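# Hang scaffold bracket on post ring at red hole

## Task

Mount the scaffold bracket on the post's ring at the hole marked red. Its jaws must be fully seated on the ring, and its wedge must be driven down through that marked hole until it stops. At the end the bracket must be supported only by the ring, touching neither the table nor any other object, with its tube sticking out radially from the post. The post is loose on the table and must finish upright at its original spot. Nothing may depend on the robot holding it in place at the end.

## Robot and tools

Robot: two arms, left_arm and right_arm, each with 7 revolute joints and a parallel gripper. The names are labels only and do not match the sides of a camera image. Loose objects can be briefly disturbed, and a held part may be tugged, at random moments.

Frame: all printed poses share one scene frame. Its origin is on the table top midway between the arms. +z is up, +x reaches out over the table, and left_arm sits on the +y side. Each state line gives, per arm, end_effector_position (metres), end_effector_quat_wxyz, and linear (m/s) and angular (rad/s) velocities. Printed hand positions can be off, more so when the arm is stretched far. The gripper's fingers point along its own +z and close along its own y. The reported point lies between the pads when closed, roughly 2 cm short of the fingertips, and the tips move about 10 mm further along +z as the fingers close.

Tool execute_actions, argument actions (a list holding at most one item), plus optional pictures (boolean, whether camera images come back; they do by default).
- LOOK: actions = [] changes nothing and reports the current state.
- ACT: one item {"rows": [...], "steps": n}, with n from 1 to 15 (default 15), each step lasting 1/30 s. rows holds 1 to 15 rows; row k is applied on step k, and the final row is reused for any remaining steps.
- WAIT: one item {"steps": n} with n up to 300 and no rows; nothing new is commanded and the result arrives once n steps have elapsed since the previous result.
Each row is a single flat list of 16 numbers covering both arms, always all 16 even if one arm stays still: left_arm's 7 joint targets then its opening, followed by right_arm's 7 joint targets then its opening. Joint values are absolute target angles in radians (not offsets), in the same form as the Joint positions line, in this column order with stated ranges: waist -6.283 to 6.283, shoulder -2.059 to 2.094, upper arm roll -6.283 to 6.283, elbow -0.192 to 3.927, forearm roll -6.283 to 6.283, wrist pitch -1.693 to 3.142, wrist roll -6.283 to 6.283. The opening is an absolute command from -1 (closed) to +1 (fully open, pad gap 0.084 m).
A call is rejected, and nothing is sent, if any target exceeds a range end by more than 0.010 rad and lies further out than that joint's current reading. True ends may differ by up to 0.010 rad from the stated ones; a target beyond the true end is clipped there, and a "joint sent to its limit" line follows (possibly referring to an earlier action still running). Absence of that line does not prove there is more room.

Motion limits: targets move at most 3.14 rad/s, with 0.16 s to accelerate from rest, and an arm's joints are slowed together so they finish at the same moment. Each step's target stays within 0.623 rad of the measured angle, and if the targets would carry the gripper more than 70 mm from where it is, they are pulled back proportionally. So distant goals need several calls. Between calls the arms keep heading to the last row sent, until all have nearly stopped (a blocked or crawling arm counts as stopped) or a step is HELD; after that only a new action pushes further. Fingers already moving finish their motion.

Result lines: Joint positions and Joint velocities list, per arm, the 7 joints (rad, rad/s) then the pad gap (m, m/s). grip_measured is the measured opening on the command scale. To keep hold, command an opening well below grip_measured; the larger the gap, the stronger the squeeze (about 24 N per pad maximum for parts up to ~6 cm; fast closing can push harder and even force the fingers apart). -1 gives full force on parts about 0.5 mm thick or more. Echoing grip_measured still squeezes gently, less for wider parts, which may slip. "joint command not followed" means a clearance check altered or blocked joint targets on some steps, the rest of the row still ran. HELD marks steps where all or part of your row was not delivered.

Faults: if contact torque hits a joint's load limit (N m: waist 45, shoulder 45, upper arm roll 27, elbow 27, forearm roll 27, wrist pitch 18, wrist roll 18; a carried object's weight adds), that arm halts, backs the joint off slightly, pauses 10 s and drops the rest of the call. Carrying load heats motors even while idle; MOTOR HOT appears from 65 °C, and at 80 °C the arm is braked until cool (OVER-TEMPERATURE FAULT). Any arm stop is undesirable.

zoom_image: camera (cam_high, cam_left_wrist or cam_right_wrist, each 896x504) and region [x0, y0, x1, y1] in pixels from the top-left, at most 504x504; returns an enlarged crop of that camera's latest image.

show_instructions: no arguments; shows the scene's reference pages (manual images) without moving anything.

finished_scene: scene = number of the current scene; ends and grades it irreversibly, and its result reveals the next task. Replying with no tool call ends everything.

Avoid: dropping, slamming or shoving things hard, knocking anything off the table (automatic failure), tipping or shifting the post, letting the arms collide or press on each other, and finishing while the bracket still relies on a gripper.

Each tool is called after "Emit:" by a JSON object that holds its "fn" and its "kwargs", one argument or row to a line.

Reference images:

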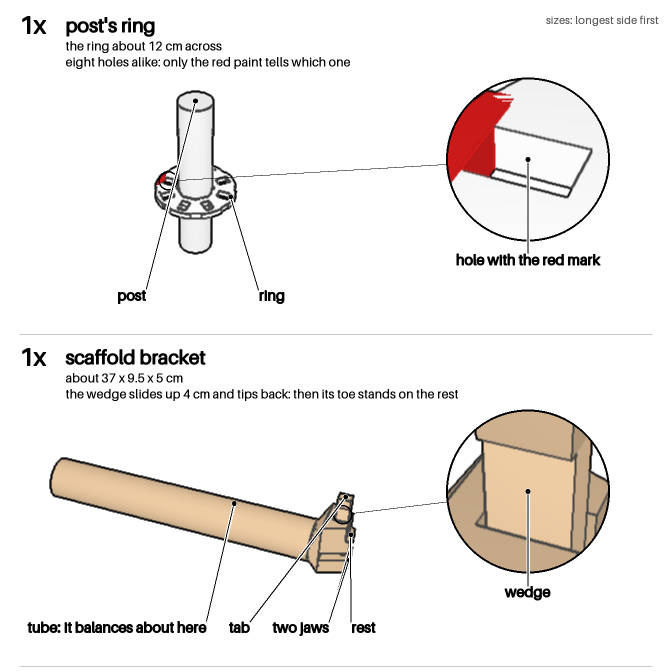

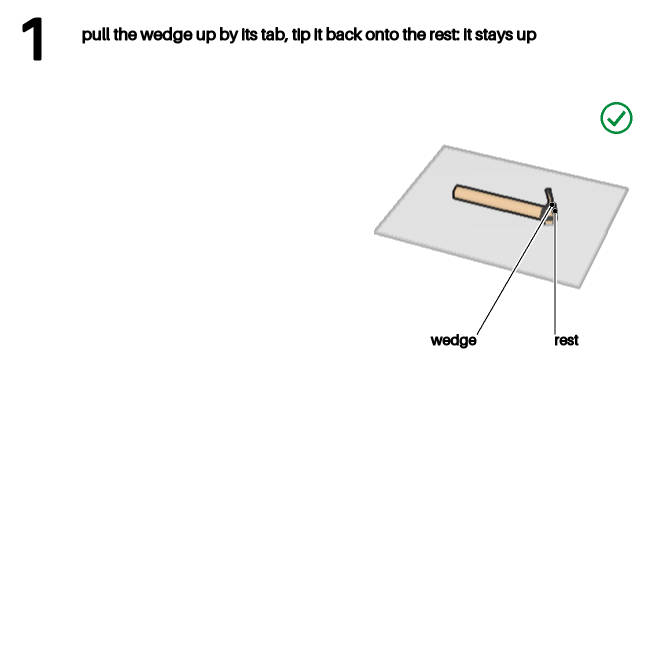

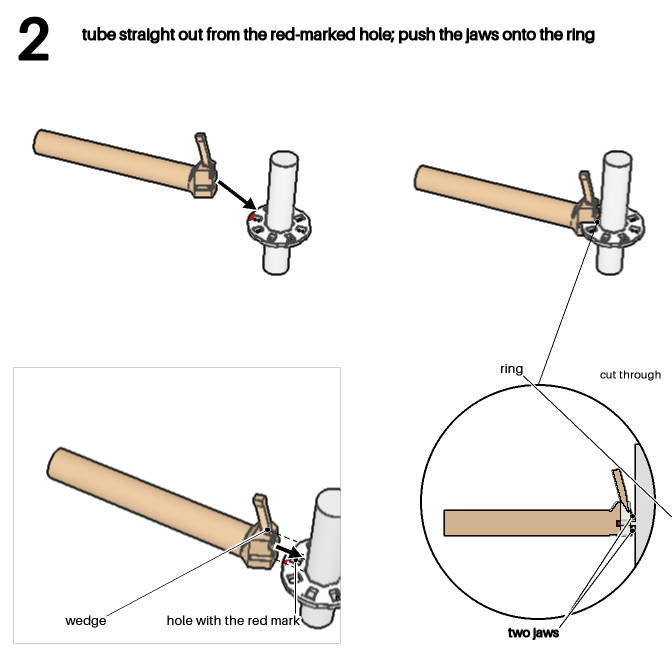

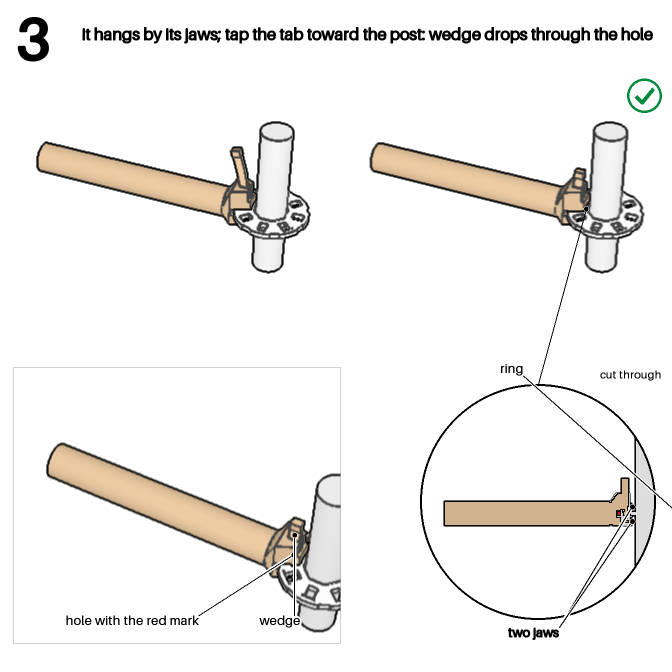

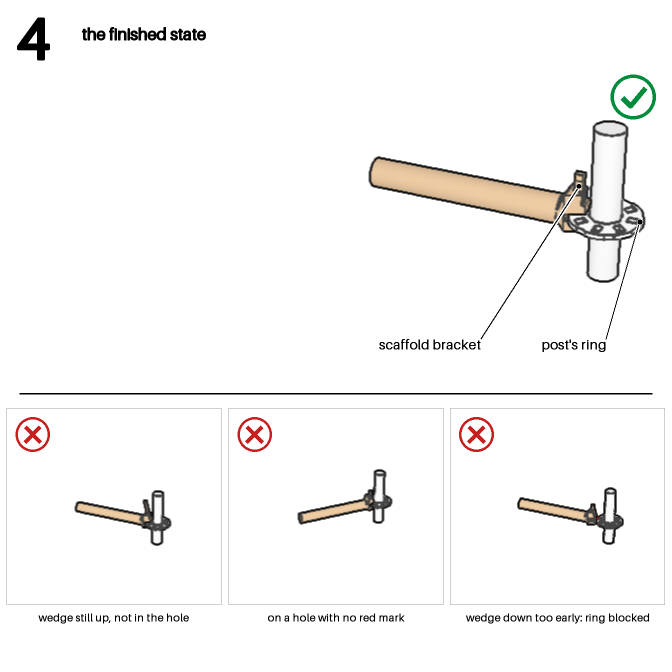

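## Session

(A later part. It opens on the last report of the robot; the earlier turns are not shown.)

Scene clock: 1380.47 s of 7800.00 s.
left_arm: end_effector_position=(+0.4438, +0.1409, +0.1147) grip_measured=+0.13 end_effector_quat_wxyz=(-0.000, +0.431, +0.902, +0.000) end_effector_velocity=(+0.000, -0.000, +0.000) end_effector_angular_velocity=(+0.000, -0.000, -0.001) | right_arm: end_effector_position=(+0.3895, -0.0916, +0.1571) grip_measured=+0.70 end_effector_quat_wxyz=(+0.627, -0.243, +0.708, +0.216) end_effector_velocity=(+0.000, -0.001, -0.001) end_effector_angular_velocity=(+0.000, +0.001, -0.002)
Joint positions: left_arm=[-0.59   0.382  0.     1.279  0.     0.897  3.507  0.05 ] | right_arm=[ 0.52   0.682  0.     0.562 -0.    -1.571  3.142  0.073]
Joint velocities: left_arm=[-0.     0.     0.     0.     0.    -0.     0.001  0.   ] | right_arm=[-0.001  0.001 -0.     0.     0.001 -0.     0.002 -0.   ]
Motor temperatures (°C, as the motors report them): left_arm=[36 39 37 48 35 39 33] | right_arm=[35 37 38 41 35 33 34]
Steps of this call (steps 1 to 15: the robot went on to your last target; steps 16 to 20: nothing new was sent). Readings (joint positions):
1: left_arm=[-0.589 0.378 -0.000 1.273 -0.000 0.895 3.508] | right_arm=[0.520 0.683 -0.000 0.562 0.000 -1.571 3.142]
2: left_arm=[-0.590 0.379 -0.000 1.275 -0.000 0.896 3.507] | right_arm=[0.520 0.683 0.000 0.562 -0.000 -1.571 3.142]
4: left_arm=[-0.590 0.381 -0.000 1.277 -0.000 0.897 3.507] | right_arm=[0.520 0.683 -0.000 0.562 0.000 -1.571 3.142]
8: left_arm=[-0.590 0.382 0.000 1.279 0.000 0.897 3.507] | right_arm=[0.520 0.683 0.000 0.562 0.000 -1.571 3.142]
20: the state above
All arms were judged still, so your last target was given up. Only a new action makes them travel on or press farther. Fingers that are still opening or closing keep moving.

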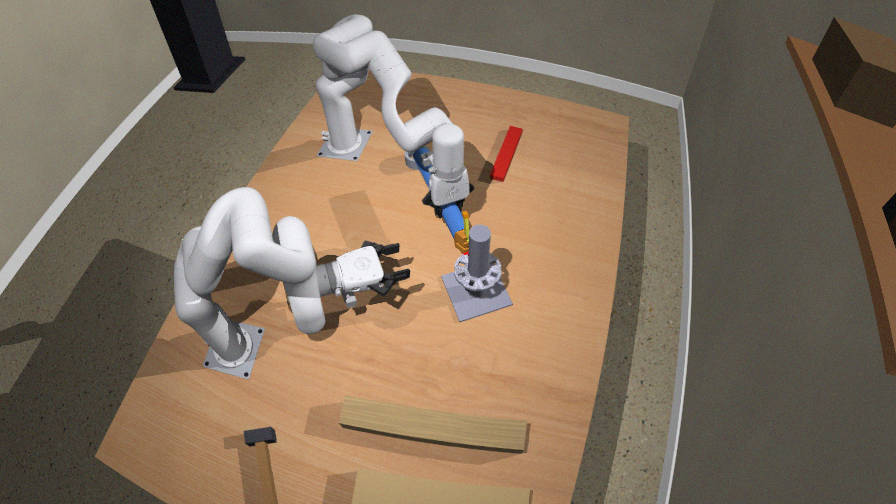

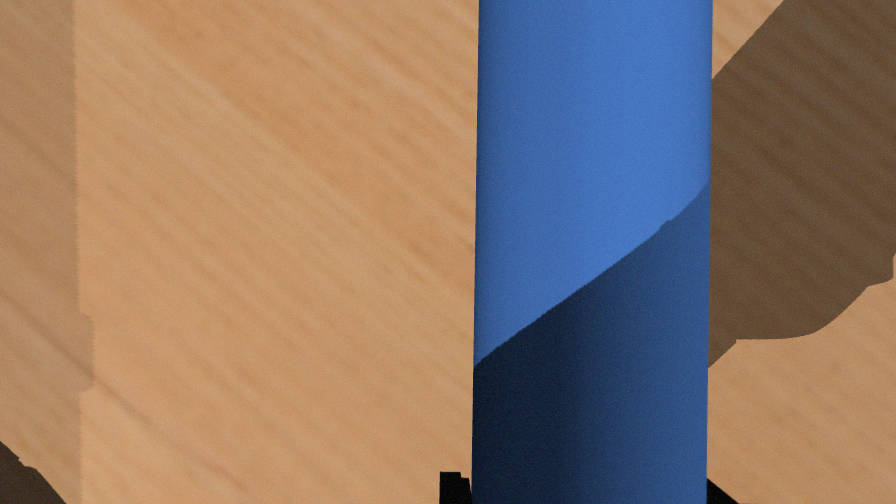

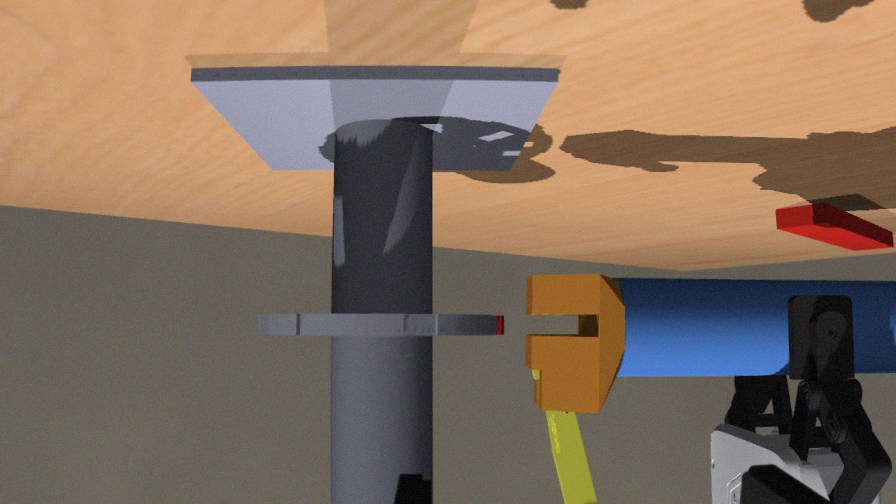

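Emit:
{"fn": "execute_actions", "kwargs": {
  "actions": [
    {"rows": [[-0.5905,0.3821,0,1.2793,0,0.8972,3.5067,-1,0.52,0.6793,0,0.5624,0,-1.5683,3.1394,0.6],[-0.5905,0.3821,0,1.2793,0,0.8972,3.5067,-1,0.52,0.6700,0,0.5642,0,-1.5611,3.1318,0.5],[-0.5905,0.3821,0,1.2793,0,0.8972,3.5067,-1,0.52,0.6550,0,0.5671,0,-1.5494,3.1192,0.4],[-0.5905,0.3821,0,1.2793,0,0.8972,3.5067,-1,0.5196,0.6348,0,0.5709,0,-1.5332,3.1020,0.3],[-0.5905,0.3821,0,1.2793,0,0.8972,3.5067,-1,0.5195,0.6097,0,0.5757,0,-1.5128,3.0802,0.2],[-0.5905,0.3821,0,1.2793,0,0.8972,3.5067,-1,0.5192,0.5803,0,0.5814,0,-1.4883,3.0540,0.1],[-0.5905,0.3821,0,1.2793,0,0.8972,3.5067,-1,0.5190,0.5470,0,0.5878,0,-1.4599,3.0237,0],[-0.5905,0.3821,0,1.2793,0,0.8972,3.5067,-1,0.5187,0.5102,0,0.5948,0,-1.4277,2.9893,0],[-0.5905,0.3821,0,1.2793,0,0.8972,3.5067,-1,0.5183,0.4703,0,0.6025,0,-1.3919,2.9511,0],[-0.5905,0.3821,0,1.2793,0,0.8972,3.5067,-1,0.5180,0.4278,0,0.6106,0,-1.3527,2.9093,0],[-0.5905,0.3821,0,1.2793,0,0.8972,3.5067,-1,0.5176,0.3831,0,0.6192,0,-1.3103,2.8639,0],[-0.5905,0.3821,0,1.2793,0,0.8972,3.5067,-1,0.5171,0.3367,0,0.6280,0,-1.2647,2.8152,0],[-0.5905,0.3821,0,1.2793,0,0.8972,3.5067,-1,0.5167,0.2889,0,0.6372,0,-1.2161,2.7634,0],[-0.5905,0.3821,0,1.2793,0,0.8972,3.5067,-1,0.5162,0.2403,0,0.6465,0,-1.1648,2.7086,0],[-0.5905,0.3821,0,1.2793,0,0.8972,3.5067,-1,0.5157,0.1913,0,0.6559,0,-1.1109,2.6511,0]], "steps": 15}
  ],
  "pictures": false
}}

Emit:
{"fn": "execute_actions", "kwargs": {
  "actions": [
    {"rows": [[-0.5905,0.3821,0,1.2793,0,0.8972,3.5067,-1,0.5152,0.1422,0,0.6653,0,-1.0546,2.5909,0],[-0.5905,0.3821,0,1.2793,0,0.8972,3.5067,-1,0.5146,0.0936,0,0.6746,0,-0.9959,2.5282,0],[-0.5905,0.3821,0,1.2793,0,0.8972,3.5067,-1,0.5140,0.0458,0,0.6838,0,-0.9351,2.4633,0],[-0.5905,0.3821,0,1.2793,0,0.8972,3.5067,-1,0.5134,-0.0006,0,0.6926,0,-0.8724,2.3963,0],[-0.5905,0.3821,0,1.2793,0,0.8972,3.5067,-1,0.5128,-0.0453,0,0.7012,0,-0.8078,2.3274,0],[-0.5905,0.3821,0,1.2793,0,0.8972,3.5067,-1,0.5122,-0.0878,0,0.7093,0,-0.7417,2.2567,0],[-0.5905,0.3821,0,1.2793,0,0.8972,3.5067,-1,0.5116,-0.1277,0,0.7170,0,-0.6740,2.1845,0],[-0.5905,0.3821,0,1.2793,0,0.8972,3.5067,-1,0.5109,-0.1645,0,0.7240,0,-0.6050,2.1109,0],[-0.5905,0.3821,0,1.2793,0,0.8972,3.5067,-1,0.5103,-0.1978,0,0.7304,0,-0.5349,2.0360,0],[-0.5905,0.3821,0,1.2793,0,0.8972,3.5067,-1,0.5096,-0.2272,0,0.7361,0,-0.4638,1.9601,0],[-0.5905,0.3821,0,1.2793,0,0.8972,3.5067,-1,0.5089,-0.2523,0,0.7409,0,-0.3920,1.8833,0],[-0.5905,0.3821,0,1.2793,0,0.8972,3.5067,-1,0.5083,-0.2725,0,0.7447,0,-0.3194,1.8059,0],[-0.5905,0.3821,0,1.2793,0,0.8972,3.5067,-1,0.5076,-0.2875,0,0.7476,0,-0.2464,1.7279,0],[-0.5905,0.3821,0,1.2793,0,0.8972,3.5067,-1,0.5069,-0.2968,0,0.7494,0,-0.1730,1.6496,0],[-0.5905,0.3821,0,1.2793,0,0.8972,3.5067,-1,0.5062,-0.3000,0,0.7500,0,-0.0995,1.5710,0]], "steps": 15}
  ],
  "pictures": false
}}

Emit:
{"fn": "execute_actions", "kwargs": {
  "actions": [
    {"rows": [[-0.5905,0.3821,0,1.2793,0,0.8972,3.5067,-1,0.5055,-0.2972,0,0.7544,0,-0.0259,1.4925,0],[-0.5905,0.3821,0,1.2793,0,0.8972,3.5067,-1,0.5048,-0.2890,0,0.7670,0,0.0475,1.4141,0],[-0.5905,0.3821,0,1.2793,0,0.8972,3.5067,-1,0.5041,-0.2758,0,0.7874,0,0.1205,1.3361,0],[-0.5905,0.3821,0,1.2793,0,0.8972,3.5067,-1,0.5035,-0.2581,0,0.8148,0,0.1931,1.2587,0],[-0.5905,0.3821,0,1.2793,0,0.8972,3.5067,-1,0.5028,-0.2361,0,0.8489,0,0.2649,1.1819,0],[-0.5905,0.3821,0,1.2793,0,0.8972,3.5067,-1,0.5021,-0.2103,0,0.8888,0,0.3360,1.1060,0],[-0.5905,0.3821,0,1.2793,0,0.8972,3.5067,-1,0.5015,-0.1810,0,0.9341,0,0.4061,1.0311,0],[-0.5905,0.3821,0,1.2793,0,0.8972,3.5067,-1,0.5008,-0.1487,0,0.9841,0,0.4751,0.9575,0],[-0.5905,0.3821,0,1.2793,0,0.8972,3.5067,-1,0.5002,-0.1136,0,1.0383,0,0.5428,0.8853,0],[-0.5905,0.3821,0,1.2793,0,0.8972,3.5067,-1,0.4996,-0.0763,0,1.0960,0,0.6089,0.8146,0],[-0.5905,0.3821,0,1.2793,0,0.8972,3.5067,-1,0.4990,-0.0371,0,1.1567,0,0.6735,0.7457,0],[-0.5905,0.3821,0,1.2793,0,0.8972,3.5067,-1,0.4984,0.0037,0,1.2198,0,0.7362,0.6787,0],[-0.5905,0.3821,0,1.2793,0,0.8972,3.5067,-1,0.4978,0.0456,0,1.2846,0,0.7970,0.6138,0],[-0.5905,0.3821,0,1.2793,0,0.8972,3.5067,-1,0.4972,0.0883,0,1.3507,0,0.8557,0.5511,0],[-0.5905,0.3821,0,1.2793,0,0.8972,3.5067,-1,0.4967,0.1314,0,1.4173,0,0.9120,0.4909,0]], "steps": 15}
  ],
  "pictures": false
}}

Emit:
{"fn": "execute_actions", "kwargs": {
  "actions": [
    {"rows": [[-0.5905,0.3821,0,1.2793,0,0.8972,3.5067,-1,0.4962,0.1745,0,1.4839,0,0.9659,0.4334,0],[-0.5905,0.3821,0,1.2793,0,0.8972,3.5067,-1,0.4957,0.2172,0,1.5500,0,1.0172,0.3786,0],[-0.5905,0.3821,0,1.2793,0,0.8972,3.5067,-1,0.4953,0.2591,0,1.6148,0,1.0658,0.3268,0],[-0.5905,0.3821,0,1.2793,0,0.8972,3.5067,-1,0.4948,0.2999,0,1.6779,0,1.1114,0.2781,0],[-0.5905,0.3821,0,1.2793,0,0.8972,3.5067,-1,0.4944,0.3391,0,1.7386,0,1.1538,0.2327,0],[-0.5905,0.3821,0,1.2793,0,0.8972,3.5067,-1,0.4941,0.3764,0,1.7963,0,1.1930,0.1909,0],[-0.5905,0.3821,0,1.2793,0,0.8972,3.5067,-1,0.4937,0.4115,0,1.8505,0,1.2288,0.1527,0],[-0.5905,0.3821,0,1.2793,0,0.8972,3.5067,-1,0.4934,0.4438,0,1.9005,0,1.2610,0.1183,0],[-0.5905,0.3821,0,1.2793,0,0.8972,3.5067,-1,0.4932,0.4731,0,1.9458,0,1.2894,0.0880,0],[-0.5905,0.3821,0,1.2793,0,0.8972,3.5067,-1,0.4929,0.4989,0,1.9857,0,1.3139,0.0618,0],[-0.5905,0.3821,0,1.2793,0,0.8972,3.5067,-1,0.4928,0.5209,0,2.0198,0,1.3343,0.0400,0],[-0.5905,0.3821,0,1.2793,0,0.8972,3.5067,-1,0.4926,0.5386,0,2.0472,0,1.3505,0.0228,0],[-0.5905,0.3821,0,1.2793,0,0.8972,3.5067,-1,0.4925,0.5518,0,2.0676,0,1.3622,0.0102,0],[-0.5905,0.3821,0,1.2793,0,0.8972,3.5067,-1,0.4924,0.5600,0,2.0802,0,1.3694,0.0026,0],[-0.5905,0.3821,0,1.2793,0,0.8972,3.5067,-1,0.4924,0.5628,0,2.0846,0,1.3718,0.0,0]], "steps": 15}
  ],
  "pictures": false
}}

Emit:
{"fn": "execute_actions", "kwargs": {
  "actions": [
    {"steps": 20}
  ]
}}

Scene clock: 1500.97 s of 7800.00 s.
left_arm: end_effector_position=(+0.4438, +0.1408, +0.1147) grip_measured=+0.13 end_effector_quat_wxyz=(+0.000, +0.431, +0.902, +0.000) end_effector_velocity=(-0.000, +0.001, -0.001) end_effector_angular_velocity=(+0.001, +0.001, +0.000) | right_arm: end_effector_position=(+0.4274, -0.0638, +0.2727) grip_measured=-0.01 end_effector_quat_wxyz=(+0.685, -0.323, +0.639, +0.133) end_effector_velocity=(+0.095, +0.067, +0.420) end_effector_angular_velocity=(-0.738, -0.856, +0.019)
Joint positions: left_arm=[-0.591  0.382 -0.     1.279 -0.     0.897  3.507  0.05 ] | right_arm=[ 0.518  0.386 -0.     0.62   0.    -1.311  2.864  0.044]
Joint velocities: left_arm=[ 0.     0.     0.001 -0.002  0.    -0.     0.     0.   ] | right_arm=[-0.009 -1.059 -0.     0.202  0.001  1.037 -1.108 -0.   ]
Motor temperatures (°C, as the motors report them): left_arm=[36 39 37 49 35 39 33] | right_arm=[35 37 38 41 35 33 34]
Steps of this call (steps 1 to 90: nothing new was sent; then 117.00 s passed at rest; steps 91 to 105: all 15 steps of this action). Readings (joint positions):
91: left_arm=[-0.591 0.382 0.000 1.279 -0.000 0.897 3.507] | right_arm=[0.520 0.682 0.000 0.562 0.000 -1.571 3.142]
92: left_arm=[-0.590 0.382 0.000 1.279 0.000 0.897 3.507] | right_arm=[0.520 0.682 0.000 0.562 -0.000 -1.570 3.141]
94: left_arm=[-0.591 0.382 0.000 1.279 -0.000 0.897 3.507] | right_arm=[0.520 0.674 0.000 0.563 -0.000 -1.562 3.133]
98: left_arm=[-0.591 0.382 -0.000 1.279 0.000 0.897 3.507] | right_arm=[0.520 0.612 0.000 0.575 -0.000 -1.513 3.080]
105: the state above

Scene clock: 1501.47 s of 7800.00 s.
left_arm: end_effector_position=(+0.4438, +0.1408, +0.1147) grip_measured=+0.13 end_effector_quat_wxyz=(-0.000, +0.431, +0.902, +0.000) end_effector_velocity=(-0.000, +0.000, -0.000) end_effector_angular_velocity=(+0.001, -0.000, -0.000) | right_arm: end_effector_position=(+0.4384, -0.0608, +0.4498) grip_measured=-0.01 end_effector_quat_wxyz=(+0.631, -0.592, +0.477, -0.155) end_effector_velocity=(-0.055, -0.061, +0.111) end_effector_angular_velocity=(-2.734, -0.653, +0.380)
Joint positions: left_arm=[-0.59   0.382  0.     1.279  0.     0.897  3.507  0.05 ] | right_arm=[ 0.51  -0.177 -0.     0.728  0.    -0.51   2.008  0.044]
Joint velocities: left_arm=[-0.     0.     0.    -0.     0.001 -0.    -0.     0.   ] | right_arm=[-0.024 -1.058 -0.002  0.226  0.     2.424 -2.602 -0.   ]
Motor temperatures (°C, as the motors report them): left_arm=[36 39 37 49 35 39 33] | right_arm=[35 37 38 41 35 33 34]
Steps of this call (steps 1 to 15: all 15 steps of this action). Readings (joint positions):
1: left_arm=[-0.590 0.382 0.000 1.279 0.000 0.897 3.507] | right_arm=[0.517 0.351 -0.000 0.626 0.000 -1.275 2.827]
2: left_arm=[-0.591 0.382 -0.000 1.279 0.000 0.897 3.507] | right_arm=[0.517 0.315 -0.000 0.633 0.000 -1.239 2.787]
4: left_arm=[-0.591 0.382 0.000 1.279 0.000 0.897 3.507] | right_arm=[0.516 0.244 -0.000 0.646 0.000 -1.161 2.704]
8: left_arm=[-0.591 0.382 0.000 1.279 -0.000 0.897 3.507] | right_arm=[0.514 0.099 -0.000 0.674 0.000 -0.982 2.514]
15: the state above

Scene clock: 1501.97 s of 7800.00 s.
left_arm: end_effector_position=(+0.4438, +0.1408, +0.1147) grip_measured=+0.13 end_effector_quat_wxyz=(+0.000, +0.431, +0.902, +0.000) end_effector_velocity=(-0.000, -0.001, +0.000) end_effector_angular_velocity=(-0.001, +0.000, +0.000) | right_arm: end_effector_position=(+0.4451, -0.0632, +0.3324) grip_measured=-0.01 end_effector_quat_wxyz=(-0.184, +0.958, -0.078, +0.208) end_effector_velocity=(+0.126, +0.081, -0.093) end_effector_angular_velocity=(-1.716, +0.405, +1.775)
Joint positions: left_arm=[-0.591  0.382  0.     1.279  0.     0.897  3.507  0.05 ] | right_arm=[ 0.5   -0.054  0.     1.129 -0.     0.62   0.804  0.044]
Joint velocities: left_arm=[-0.001  0.    -0.     0.    -0.    -0.    -0.002 -0.   ] | right_arm=[-0.018  1.17   0.     1.801 -0.001  1.983 -2.12   0.   ]
Motor temperatures (°C, as the motors report them): left_arm=[36 39 37 49 35 39 33] | right_arm=[35 37 38 41 35 33 34]
Steps of this call (steps 1 to 15: all 15 steps of this action). Readings (joint positions):
1: left_arm=[-0.591 0.382 -0.000 1.279 0.000 0.897 3.507] | right_arm=[0.509 -0.209 -0.000 0.735 0.000 -0.428 1.921]
2: left_arm=[-0.590 0.382 0.000 1.279 -0.000 0.897 3.507] | right_arm=[0.508 -0.235 -0.000 0.740 0.000 -0.347 1.834]
4: left_arm=[-0.591 0.382 0.000 1.279 -0.000 0.897 3.507] | right_arm=[0.507 -0.266 -0.000 0.750 0.000 -0.187 1.664]
8: left_arm=[-0.590 0.382 0.000 1.279 -0.000 0.897 3.507] | right_arm=[0.504 -0.260 -0.000 0.800 -0.000 0.122 1.335]
15: the state above

Scene clock: 1502.47 s of 7800.00 s.
left_arm: end_effector_position=(+0.4438, +0.1408, +0.1147) grip_measured=+0.13 end_effector_quat_wxyz=(+0.000, +0.431, +0.902, +0.000) end_effector_velocity=(+0.001, +0.000, +0.001) end_effector_angular_velocity=(-0.001, -0.002, -0.001) | right_arm: end_effector_position=(+0.5057, -0.0234, +0.3119) grip_measured=-0.01 end_effector_quat_wxyz=(-0.029, +0.955, +0.283, +0.081) end_effector_velocity=(+0.056, +0.037, -0.035) end_effector_angular_velocity=(-0.249, +0.153, +0.633)
Joint positions: left_arm=[-0.59   0.382  0.     1.279 -0.     0.897  3.507  0.05 ] | right_arm=[ 0.493  0.508  0.     1.996 -0.     1.317  0.058  0.044]
Joint velocities: left_arm=[ 0.    -0.     0.001  0.002 -0.    -0.     0.001  0.   ] | right_arm=[-0.005  0.637  0.     0.973  0.001  0.607 -0.647  0.   ]
Motor temperatures (°C, as the motors report them): left_arm=[36 39 37 49 35 39 33] | right_arm=[35 37 38 41 35 33 34]
Steps of this call (steps 1 to 15: all 15 steps of this action). Readings (joint positions):
1: left_arm=[-0.590 0.382 -0.000 1.279 -0.000 0.897 3.507] | right_arm=[0.499 -0.014 0.000 1.190 -0.000 0.685 0.734]
2: left_arm=[-0.590 0.382 0.000 1.279 0.000 0.897 3.507] | right_arm=[0.498 0.027 0.000 1.254 -0.000 0.748 0.666]
4: left_arm=[-0.590 0.382 0.000 1.279 -0.000 0.897 3.507] | right_arm=[0.497 0.110 0.000 1.383 -0.000 0.867 0.539]
8: left_arm=[-0.591 0.382 -0.000 1.279 0.000 0.897 3.507] | right_arm=[0.495 0.276 0.000 1.640 0.000 1.074 0.317]
15: the state above

Scene clock: 1503.13 s of 7800.00 s.
left_arm: end_effector_position=(+0.4438, +0.1408, +0.1147) grip_measured=+0.13 end_effector_quat_wxyz=(+0.000, +0.431, +0.902, +0.000) end_effector_velocity=(-0.001, -0.000, -0.000) end_effector_angular_velocity=(+0.000, +0.000, -0.001) | right_arm: end_effector_position=(+0.5103, -0.0204, +0.3103) grip_measured=-0.01 end_effector_quat_wxyz=(-0.023, +0.947, +0.311, +0.071) end_effector_velocity=(+0.000, -0.000, -0.000) end_effector_angular_velocity=(+0.000, +0.001, +0.001)
Joint positions: left_arm=[-0.591  0.382  0.     1.279  0.     0.897  3.507  0.05 ] | right_arm=[ 0.492  0.563 -0.     2.084  0.     1.372  0.     0.044]
Joint velocities: left_arm=[-0.001 -0.    -0.    -0.001  0.     0.     0.     0.   ] | right_arm=[-0.001  0.002  0.     0.002  0.001  0.001 -0.001 -0.   ]
Motor temperatures (°C, as the motors report them): left_arm=[36 39 37 49 35 39 33] | right_arm=[35 37 38 42 35 33 34]
Steps of this call (steps 1 to 20: the robot went on to your last target). Readings (joint positions):
1: left_arm=[-0.591 0.382 0.000 1.279 0.000 0.897 3.507] | right_arm=[0.493 0.526 0.000 2.024 -0.000 1.334 0.040]
2: left_arm=[-0.591 0.382 0.000 1.279 -0.000 0.897 3.507] | right_arm=[0.493 0.539 0.000 2.044 -0.000 1.346 0.027]
4: left_arm=[-0.591 0.382 -0.000 1.279 0.000 0.897 3.507] | right_arm=[0.493 0.552 0.000 2.065 -0.000 1.360 0.013]
8: left_arm=[-0.590 0.382 0.000 1.279 -0.000 0.897 3.507] | right_arm=[0.492 0.558 -0.000 2.080 0.000 1.369 0.003]
20: the state above

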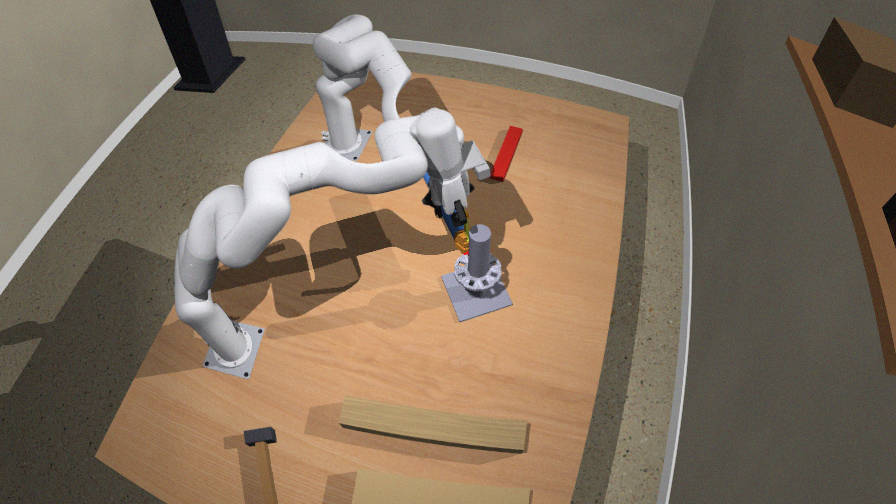

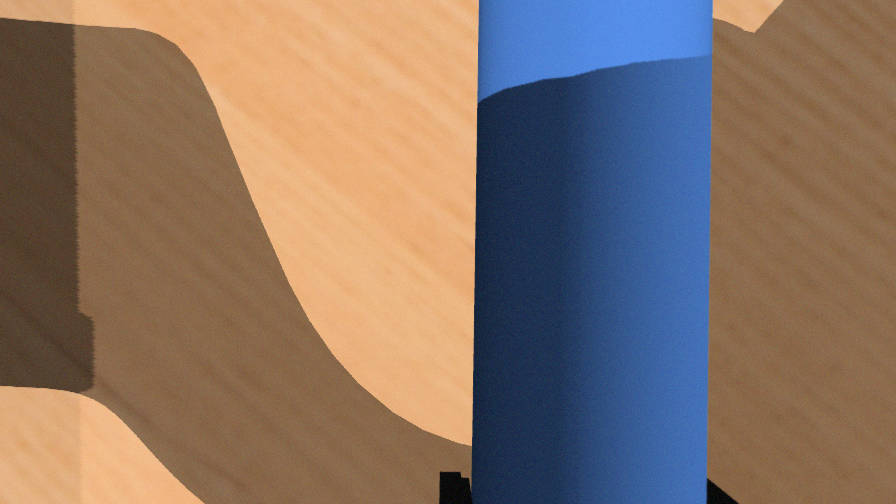

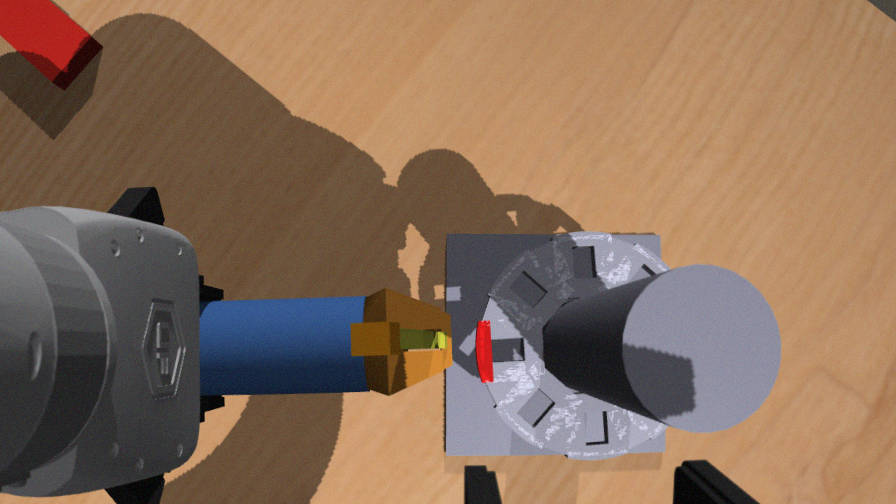

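Emit:
{"fn": "zoom_image", "kwargs": {
  "camera": "cam_right_wrist",
  "region": [340, 220, 680, 470]
}}

Emit:
{"fn": "zoom_image", "kwargs": {
  "camera": "cam_right_wrist",
  "region": [400, 290, 560, 410]
}}

Region (340, 220, 680, 470) of cam_right_wrist's 896x504 image, scaled by 1.482, with more detail than that image has; it fills the top 371 rows of this view, and the rest is white.

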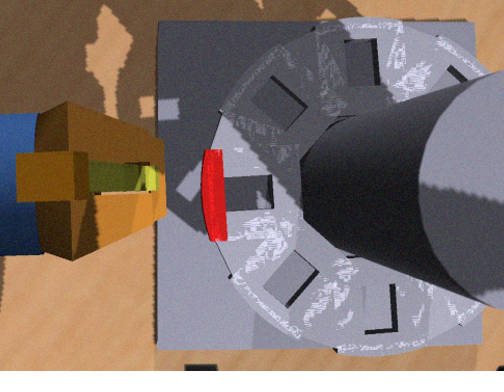

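Region (400, 290, 560, 410) of cam_right_wrist's 896x504 image, scaled by 3.150, with more detail than that image has; it fills the top 378 rows of this view, and the rest is white.

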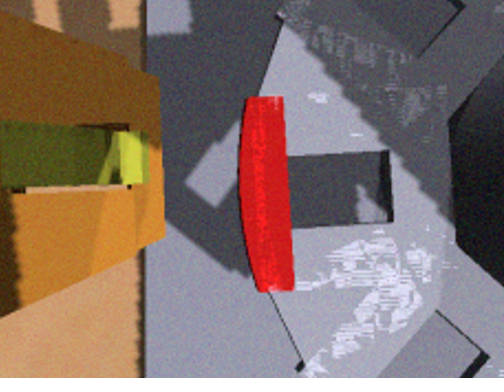

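Emit:
{"fn": "execute_actions", "kwargs": {
  "actions": [
    {"rows": [[-0.5909,0.3818,0,1.2789,0,0.8971,3.5059,-1,0.4924,0.5628,0,2.0846,0,1.3718,0.0,0],[-0.5920,0.3811,0,1.2779,0,0.8967,3.5039,-1,0.4924,0.5628,0,2.0846,0,1.3718,0.0,0],[-0.5935,0.3801,0,1.2763,0,0.8962,3.5008,-1,0.4924,0.5628,0,2.0846,0,1.3718,0.0,0],[-0.5955,0.3789,0,1.2745,0,0.8956,3.4972,-1,0.4924,0.5628,0,2.0846,0,1.3718,0.0,0],[-0.5976,0.3775,0,1.2725,0,0.8950,3.4932,-1,0.4924,0.5628,0,2.0846,0,1.3718,0.0,0],[-0.5996,0.3761,0,1.2704,0,0.8943,3.4891,-1,0.4924,0.5628,0,2.0846,0,1.3718,0.0,0],[-0.6016,0.3749,0,1.2686,0,0.8937,3.4855,-1,0.4924,0.5628,0,2.0846,0,1.3718,0.0,0],[-0.6031,0.3739,0,1.2670,0,0.8932,3.4824,-1,0.4924,0.5628,0,2.0846,0,1.3718,0.0,0],[-0.6042,0.3732,0,1.2660,0,0.8928,3.4804,-1,0.4924,0.5628,0,2.0846,0,1.3718,0.0,0],[-0.6046,0.3729,0,1.2656,0,0.8927,3.4796,-1,0.4924,0.5628,0,2.0846,0,1.3718,0.0,0]], "steps": 15}
  ],
  "pictures": false
}}

Emit:
{"fn": "execute_actions", "kwargs": {
  "actions": [
    {"steps": 12}
  ]
}}

Emit:
{"fn": "zoom_image", "kwargs": {
  "camera": "cam_right_wrist",
  "region": [400, 290, 560, 410]
}}

Emit:
{"fn": "zoom_image", "kwargs": {
  "camera": "cam_right_wrist",
  "region": [190, 270, 470, 430]
}}

Scene clock: 1544.33 s of 7800.00 s.
left_arm: end_effector_position=(+0.4372, +0.1355, +0.1148) grip_measured=+0.13 end_effector_quat_wxyz=(-0.000, +0.426, +0.905, -0.000) end_effector_velocity=(+0.004, +0.007, +0.001) end_effector_angular_velocity=(+0.003, -0.005, +0.023) | right_arm: end_effector_position=(+0.5103, -0.0204, +0.3101) grip_measured=-0.01 end_effector_quat_wxyz=(-0.023, +0.947, +0.311, +0.071) end_effector_velocity=(-0.000, +0.000, +0.001) end_effector_angular_velocity=(+0.000, -0.001, -0.001)
Joint positions: left_arm=[-0.604  0.373 -0.001  1.266 -0.     0.893  3.481  0.05 ] | right_arm=[ 0.492  0.563 -0.     2.085  0.     1.372 -0.     0.044]
Joint velocities: left_arm=[ 0.001 -0.003  0.012 -0.004  0.001 -0.003 -0.012  0.   ] | right_arm=[ 0.    -0.001  0.     0.    -0.001 -0.     0.001  0.   ]
Motor temperatures (°C, as the motors report them): left_arm=[36 40 37 49 35 39 33] | right_arm=[35 38 38 45 35 33 34]
Steps of this call (steps 1 to 15: the robot went on to your last target; steps 16 to 90: nothing new was sent; then 37.70 s passed at rest; steps 91 to 105: all 15 steps of this action). Readings (joint positions):
91: left_arm=[-0.591 0.382 0.000 1.279 -0.000 0.897 3.507] | right_arm=[0.492 0.563 -0.000 2.085 0.000 1.372 -0.000]
92: left_arm=[-0.591 0.382 0.000 1.279 0.000 0.897 3.506] | right_arm=[0.492 0.563 -0.000 2.085 0.000 1.372 -0.000]
94: left_arm=[-0.592 0.381 0.000 1.278 0.000 0.897 3.504] | right_arm=[0.492 0.563 -0.000 2.085 -0.000 1.372 -0.000]
98: left_arm=[-0.598 0.377 0.000 1.272 0.000 0.895 3.493] | right_arm=[0.492 0.563 -0.000 2.085 -0.000 1.372 -0.000]
105: the state above

Scene clock: 1544.73 s of 7800.00 s.
left_arm: end_effector_position=(+0.4373, +0.1357, +0.1147) grip_measured=+0.13 end_effector_quat_wxyz=(+0.000, +0.425, +0.905, -0.000) end_effector_velocity=(+0.000, +0.002, -0.000) end_effector_angular_velocity=(+0.002, +0.000, +0.004) | right_arm: end_effector_position=(+0.5103, -0.0204, +0.3101) grip_measured=-0.01 end_effector_quat_wxyz=(-0.023, +0.947, +0.311, +0.071) end_effector_velocity=(+0.001, -0.001, +0.000) end_effector_angular_velocity=(-0.002, -0.002, +0.002)
Joint positions: left_arm=[-0.605  0.373 -0.     1.266 -0.     0.893  3.48   0.05 ] | right_arm=[ 0.492  0.563 -0.     2.085 -0.     1.372  0.     0.044]
Joint velocities: left_arm=[ 0.001 -0.     0.002 -0.001  0.001 -0.    -0.002 -0.   ] | right_arm=[-0.001 -0.    -0.001 -0.    -0.002 -0.    -0.003  0.   ]
Motor temperatures (°C, as the motors report them): left_arm=[36 40 37 49 35 39 33] | right_arm=[35 38 38 45 35 33 34]
Steps of this call (steps 1 to 12: the robot went on to your last target). Readings (joint positions):
1: left_arm=[-0.604 0.373 -0.000 1.266 -0.000 0.893 3.480] | right_arm=[0.492 0.563 -0.000 2.085 0.000 1.372 -0.000]
2: left_arm=[-0.604 0.373 0.000 1.266 0.000 0.893 3.480] | right_arm=[0.492 0.563 0.000 2.085 0.000 1.372 0.000]
4: left_arm=[-0.604 0.373 0.001 1.266 0.000 0.893 3.480] | right_arm=[0.492 0.563 -0.000 2.085 0.000 1.372 0.000]
8: left_arm=[-0.604 0.373 0.000 1.266 0.000 0.893 3.480] | right_arm=[0.492 0.563 -0.000 2.085 0.000 1.372 0.000]
12: the state above

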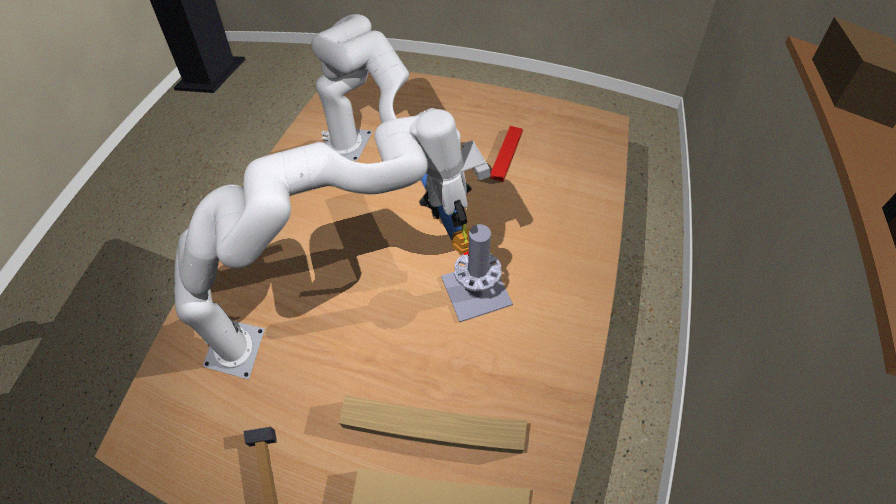

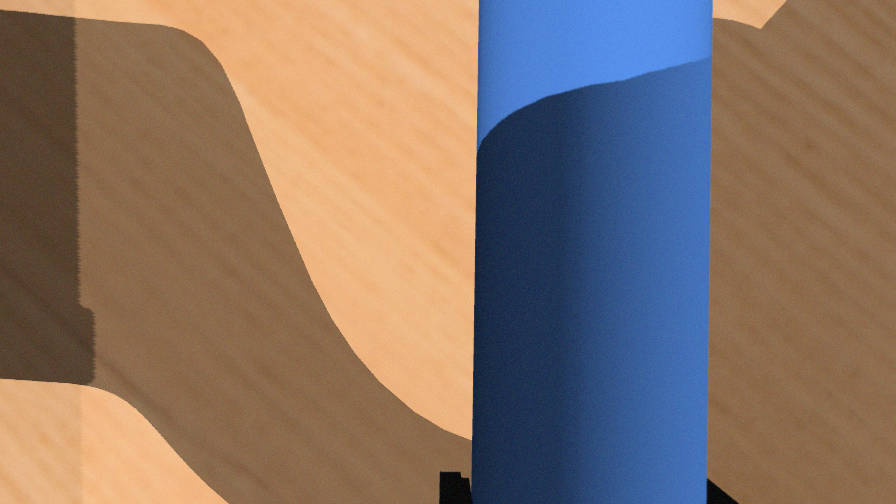

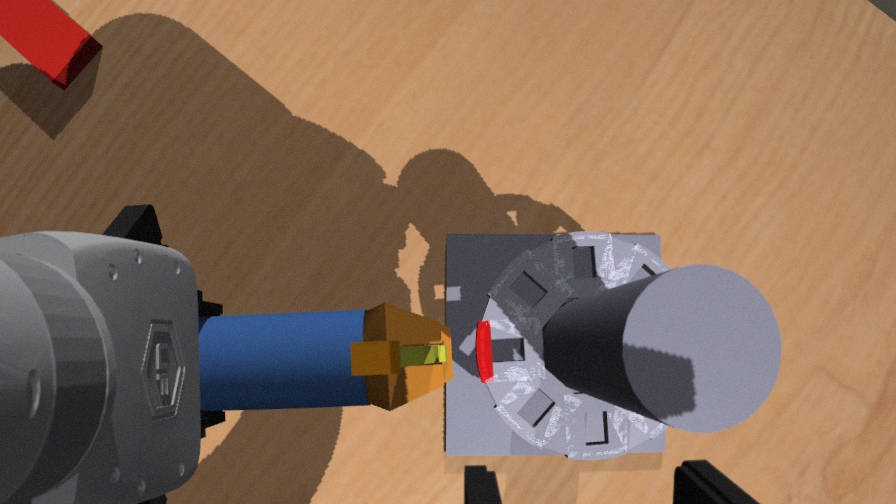

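Region (400, 290, 560, 410) of cam_right_wrist's 896x504 image, scaled by 3.150, with more detail than that image has; it fills the top 378 rows of this view, and the rest is white.

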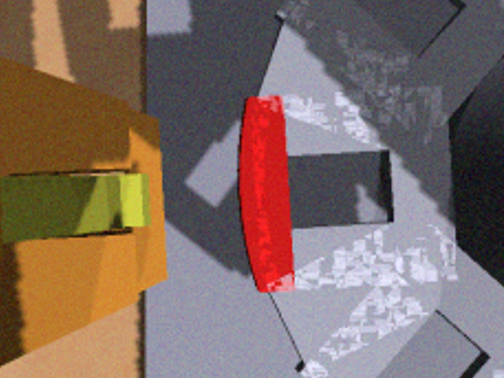

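Region (190, 270, 470, 430) of cam_right_wrist's 896x504 image, scaled by 1.800, with more detail than that image has; it fills the top 288 rows of this view, and the rest is white.

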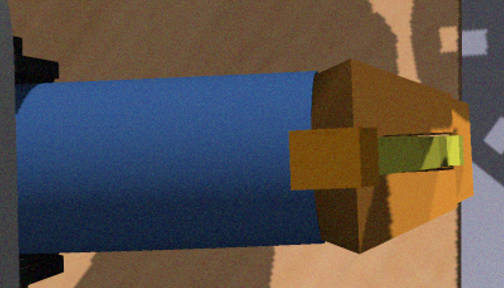

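Emit:
{"fn": "execute_actions", "kwargs": {
  "actions": [
    {"rows": [[-0.6048,0.3739,0,1.2671,0,0.8932,3.4794,-1,0.4915,0.5628,0,2.0846,0,1.3718,0.0,0],[-0.6052,0.3758,0,1.2700,0,0.8942,3.4790,-1,0.4895,0.5628,0,2.0846,0,1.3718,0.0,0],[-0.6058,0.3787,0,1.2744,0,0.8957,3.4784,-1,0.4865,0.5628,0,2.0846,0,1.3718,0.0,0],[-0.6064,0.3816,0,1.2788,0,0.8972,3.4778,-1,0.4830,0.5628,0,2.0846,0,1.3718,0.0,0],[-0.6069,0.3845,0,1.2832,0,0.8987,3.4773,-1,0.4790,0.5628,0,2.0846,0,1.3718,0.0,0],[-0.6075,0.3874,0,1.2876,0,0.9002,3.4767,-1,0.4750,0.5628,0,2.0846,0,1.3718,0.0,0],[-0.6081,0.3903,0,1.2920,0,0.9017,3.4761,-1,0.4710,0.5628,0,2.0846,0,1.3718,0.0,0],[-0.6087,0.3932,0,1.2964,0,0.9032,3.4755,-1,0.4670,0.5628,0,2.0846,0,1.3718,0.0,0],[-0.6093,0.3961,0,1.3008,0,0.9047,3.4749,-1,0.4630,0.5628,0,2.0846,0,1.3718,0.0,0],[-0.6099,0.3990,0,1.3052,0,0.9062,3.4743,-1,0.4590,0.5628,0,2.0846,0,1.3718,0.0,0],[-0.6104,0.4019,0,1.3096,0,0.9077,3.4738,-1,0.4555,0.5628,0,2.0846,0,1.3718,0.0,0],[-0.6108,0.4040,0,1.3127,0,0.9087,3.4734,-1,0.4525,0.5628,0,2.0846,0,1.3718,0.0,0],[-0.6113,0.4060,0,1.3158,0,0.9098,3.4729,-1,0.4508,0.5628,0,2.0846,0,1.3718,0.0,0],[-0.6117,0.4081,0,1.3189,0,0.9108,3.4725,-1,0.4500,0.5628,0,2.0846,0,1.3718,0.0,0],[-0.6121,0.4101,0,1.3220,0,0.9119,3.4721,-1,0.4500,0.5628,0,2.0846,0,1.3718,0.0,0]], "steps": 15}
  ],
  "pictures": false
}}

Emit:
{"fn": "execute_actions", "kwargs": {
  "actions": [
    {"rows": [[-0.6125,0.4122,0,1.3251,0,0.9129,3.4717,-1,0.45,0.5628,0,2.0846,0,1.3718,0.0,0],[-0.6129,0.4142,0,1.3282,0,0.9140,3.4713,-1,0.45,0.5628,0,2.0846,0,1.3718,0.0,0],[-0.6133,0.4163,0,1.3313,0,0.9150,3.4709,-1,0.45,0.5628,0,2.0846,0,1.3718,0.0,0],[-0.6138,0.4184,0,1.3344,0,0.9160,3.4704,-1,0.45,0.5628,0,2.0846,0,1.3718,0.0,0],[-0.6142,0.4205,0,1.3376,0,0.9171,3.4700,-1,0.45,0.5628,0,2.0846,0,1.3718,0.0,0],[-0.6146,0.4226,0,1.3408,0,0.9182,3.4696,-1,0.45,0.5628,0,2.0846,0,1.3718,0.0,0],[-0.6150,0.4247,0,1.3440,0,0.9193,3.4692,-1,0.45,0.5628,0,2.0846,0,1.3718,0.0,0],[-0.6154,0.4268,0,1.3472,0,0.9204,3.4688,-1,0.45,0.5628,0,2.0846,0,1.3718,0.0,0],[-0.6159,0.4289,0,1.3504,0,0.9215,3.4683,-1,0.45,0.5628,0,2.0846,0,1.3718,0.0,0],[-0.6163,0.4310,0,1.3535,0,0.9225,3.4679,-1,0.45,0.5628,0,2.0846,0,1.3718,0.0,0]], "steps": 15}
  ],
  "pictures": false
}}

Emit:
{"fn": "execute_actions", "kwargs": {
  "actions": [
    {"steps": 8}
  ]
}}

Scene clock: 1611.67 s of 7800.00 s.
left_arm: end_effector_position=(+0.4441, +0.1276, +0.1148) grip_measured=+0.13 end_effector_quat_wxyz=(+0.000, +0.425, +0.905, -0.000) end_effector_velocity=(+0.016, -0.017, +0.001) end_effector_angular_velocity=(-0.000, -0.002, +0.003) | right_arm: end_effector_position=(+0.5252, -0.0414, +0.3101) grip_measured=-0.01 end_effector_quat_wxyz=(-0.022, +0.953, +0.293, +0.072) end_effector_velocity=(+0.024, -0.035, +0.001) end_effector_angular_velocity=(-0.002, -0.002, -0.066)
Joint positions: left_arm=[-0.611  0.403 -0.     1.312 -0.     0.908  3.474  0.05 ] | right_arm=[ 0.454  0.563 -0.001  2.085 -0.     1.372  0.     0.044]
Joint velocities: left_arm=[-0.013  0.067  0.001  0.104  0.001  0.035 -0.015 -0.   ] | right_arm=[-0.062 -0.001 -0.003 -0.    -0.001  0.     0.002  0.   ]
Motor temperatures (°C, as the motors report them): left_arm=[36 40 37 50 35 39 33] | right_arm=[35 38 38 46 35 33 34]
Steps of this call (steps 1 to 15: the robot went on to your last target; steps 16 to 90: nothing new was sent; then 63.43 s passed at rest; steps 91 to 105: all 15 steps of this action). Readings (joint positions):
91: left_arm=[-0.605 0.373 0.000 1.266 0.000 0.893 3.480] | right_arm=[0.492 0.563 0.000 2.085 -0.000 1.372 0.000]
92: left_arm=[-0.605 0.373 0.000 1.266 0.000 0.893 3.480] | right_arm=[0.492 0.563 0.000 2.085 0.000 1.372 -0.000]
94: left_arm=[-0.605 0.375 0.000 1.269 0.000 0.894 3.479] | right_arm=[0.490 0.563 0.001 2.085 0.000 1.372 -0.000]
98: left_arm=[-0.607 0.385 0.000 1.283 0.000 0.899 3.477] | right_arm=[0.479 0.563 0.000 2.085 0.000 1.372 -0.000]
105: the state above

Scene clock: 1612.17 s of 7800.00 s.
left_arm: end_effector_position=(+0.4498, +0.1204, +0.1148) grip_measured=+0.13 end_effector_quat_wxyz=(+0.000, +0.425, +0.905, -0.000) end_effector_velocity=(+0.002, -0.002, -0.000) end_effector_angular_velocity=(+0.001, +0.001, -0.000) | right_arm: end_effector_position=(+0.5263, -0.0432, +0.3101) grip_measured=-0.01 end_effector_quat_wxyz=(-0.022, +0.954, +0.291, +0.072) end_effector_velocity=(+0.000, -0.000, -0.000) end_effector_angular_velocity=(-0.001, -0.000, -0.000)
Joint positions: left_arm=[-0.616  0.43  -0.     1.352 -0.     0.922  3.468  0.05 ] | right_arm=[ 0.45   0.563  0.     2.085  0.     1.372 -0.     0.044]
Joint velocities: left_arm=[-0.002  0.01   0.001  0.015 -0.     0.007 -0.002  0.   ] | right_arm=[-0.     0.     0.    -0.    -0.001  0.     0.     0.   ]
Motor temperatures (°C, as the motors report them): left_arm=[36 40 37 50 35 39 33] | right_arm=[35 38 38 46 35 33 34]
Steps of this call (steps 1 to 15: all 15 steps of this action). Readings (joint positions):
1: left_arm=[-0.611 0.405 -0.000 1.315 -0.000 0.909 3.473] | right_arm=[0.452 0.563 -0.001 2.085 -0.000 1.372 0.000]
2: left_arm=[-0.612 0.408 -0.000 1.318 -0.000 0.911 3.473] | right_arm=[0.451 0.563 -0.001 2.085 -0.000 1.372 0.000]
4: left_arm=[-0.612 0.412 0.000 1.324 0.000 0.913 3.472] | right_arm=[0.451 0.563 -0.000 2.085 -0.000 1.372 0.000]
8: left_arm=[-0.614 0.420 0.000 1.337 0.000 0.917 3.470] | right_arm=[0.451 0.563 0.000 2.085 0.000 1.372 -0.000]
15: the state above

Scene clock: 1612.43 s of 7800.00 s.
left_arm: end_effector_position=(+0.4501, +0.1204, +0.1147) grip_measured=+0.13 end_effector_quat_wxyz=(-0.000, +0.425, +0.905, +0.000) end_effector_velocity=(+0.000, -0.001, +0.001) end_effector_angular_velocity=(-0.002, -0.001, -0.000) | right_arm: end_effector_position=(+0.5264, -0.0433, +0.3101) grip_measured=-0.01 end_effector_quat_wxyz=(-0.022, +0.954, +0.291, +0.072) end_effector_velocity=(+0.000, +0.000, +0.000) end_effector_angular_velocity=(+0.000, -0.000, +0.001)
Joint positions: left_arm=[-0.616  0.431  0.     1.353  0.     0.923  3.468  0.05 ] | right_arm=[ 0.45   0.563  0.     2.085  0.     1.372 -0.     0.044]
Joint velocities: left_arm=[-0.     0.    -0.001  0.002 -0.001 -0.    -0.    -0.   ] | right_arm=[ 0.     0.    -0.     0.     0.    -0.    -0.001 -0.   ]
Motor temperatures (°C, as the motors report them): left_arm=[36 40 37 50 35 39 33] | right_arm=[35 38 38 46 35 33 34]
Steps of this call (steps 1 to 8: the robot went on to your last target). Readings (joint positions):
1: left_arm=[-0.616 0.430 -0.000 1.353 -0.000 0.922 3.468] | right_arm=[0.450 0.563 0.000 2.085 0.000 1.372 -0.000]
2: left_arm=[-0.616 0.431 -0.000 1.353 -0.000 0.922 3.468] | right_arm=[0.450 0.563 0.000 2.085 0.000 1.372 -0.000]
4: left_arm=[-0.616 0.431 0.000 1.353 0.000 0.922 3.468] | right_arm=[0.450 0.563 0.000 2.085 0.000 1.372 -0.000]
8: the state above

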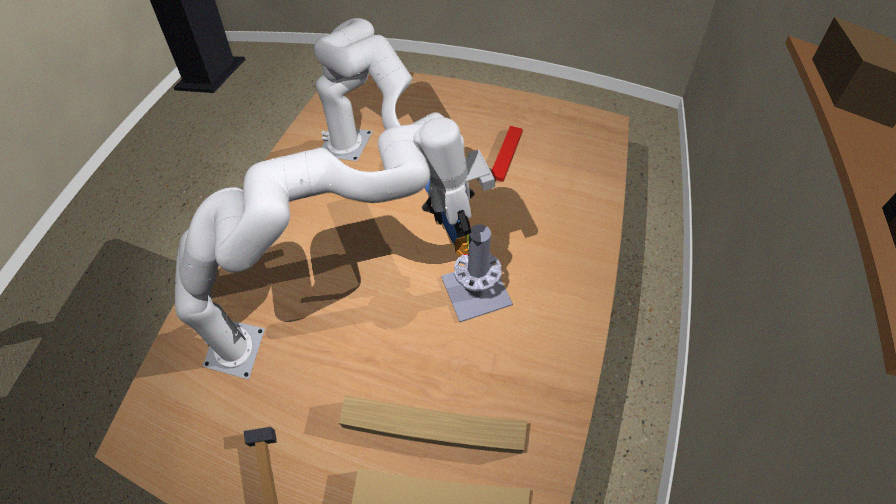

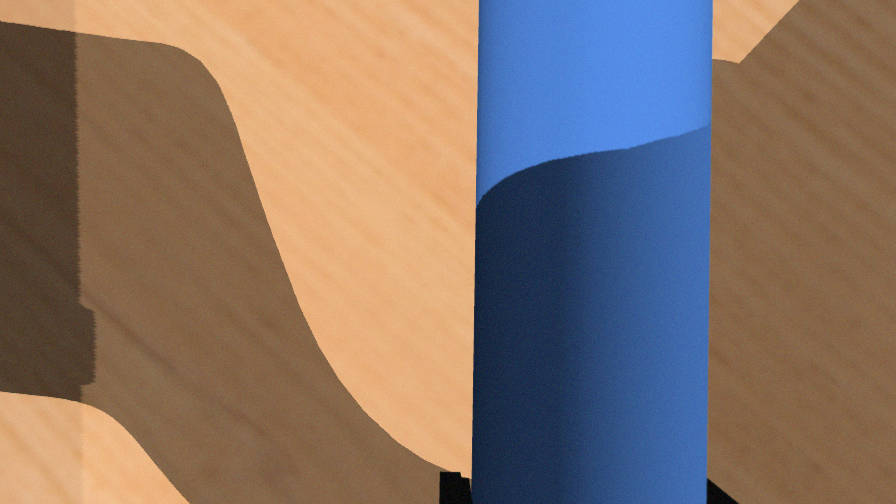

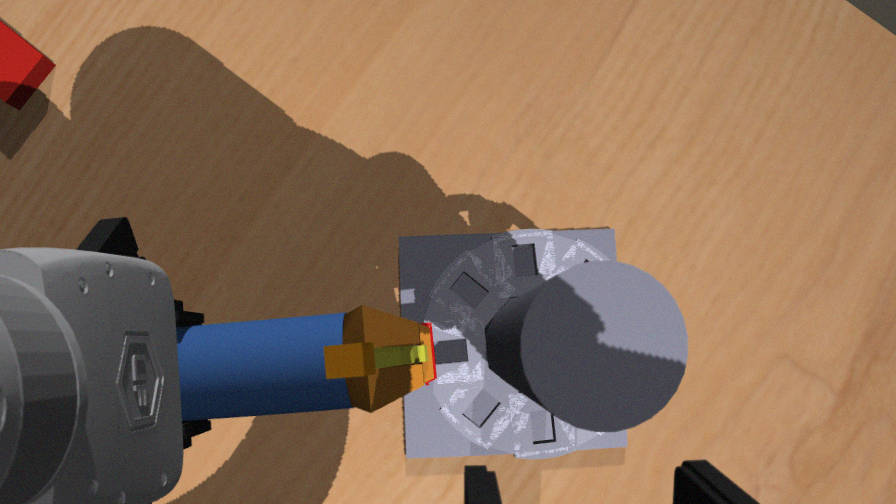

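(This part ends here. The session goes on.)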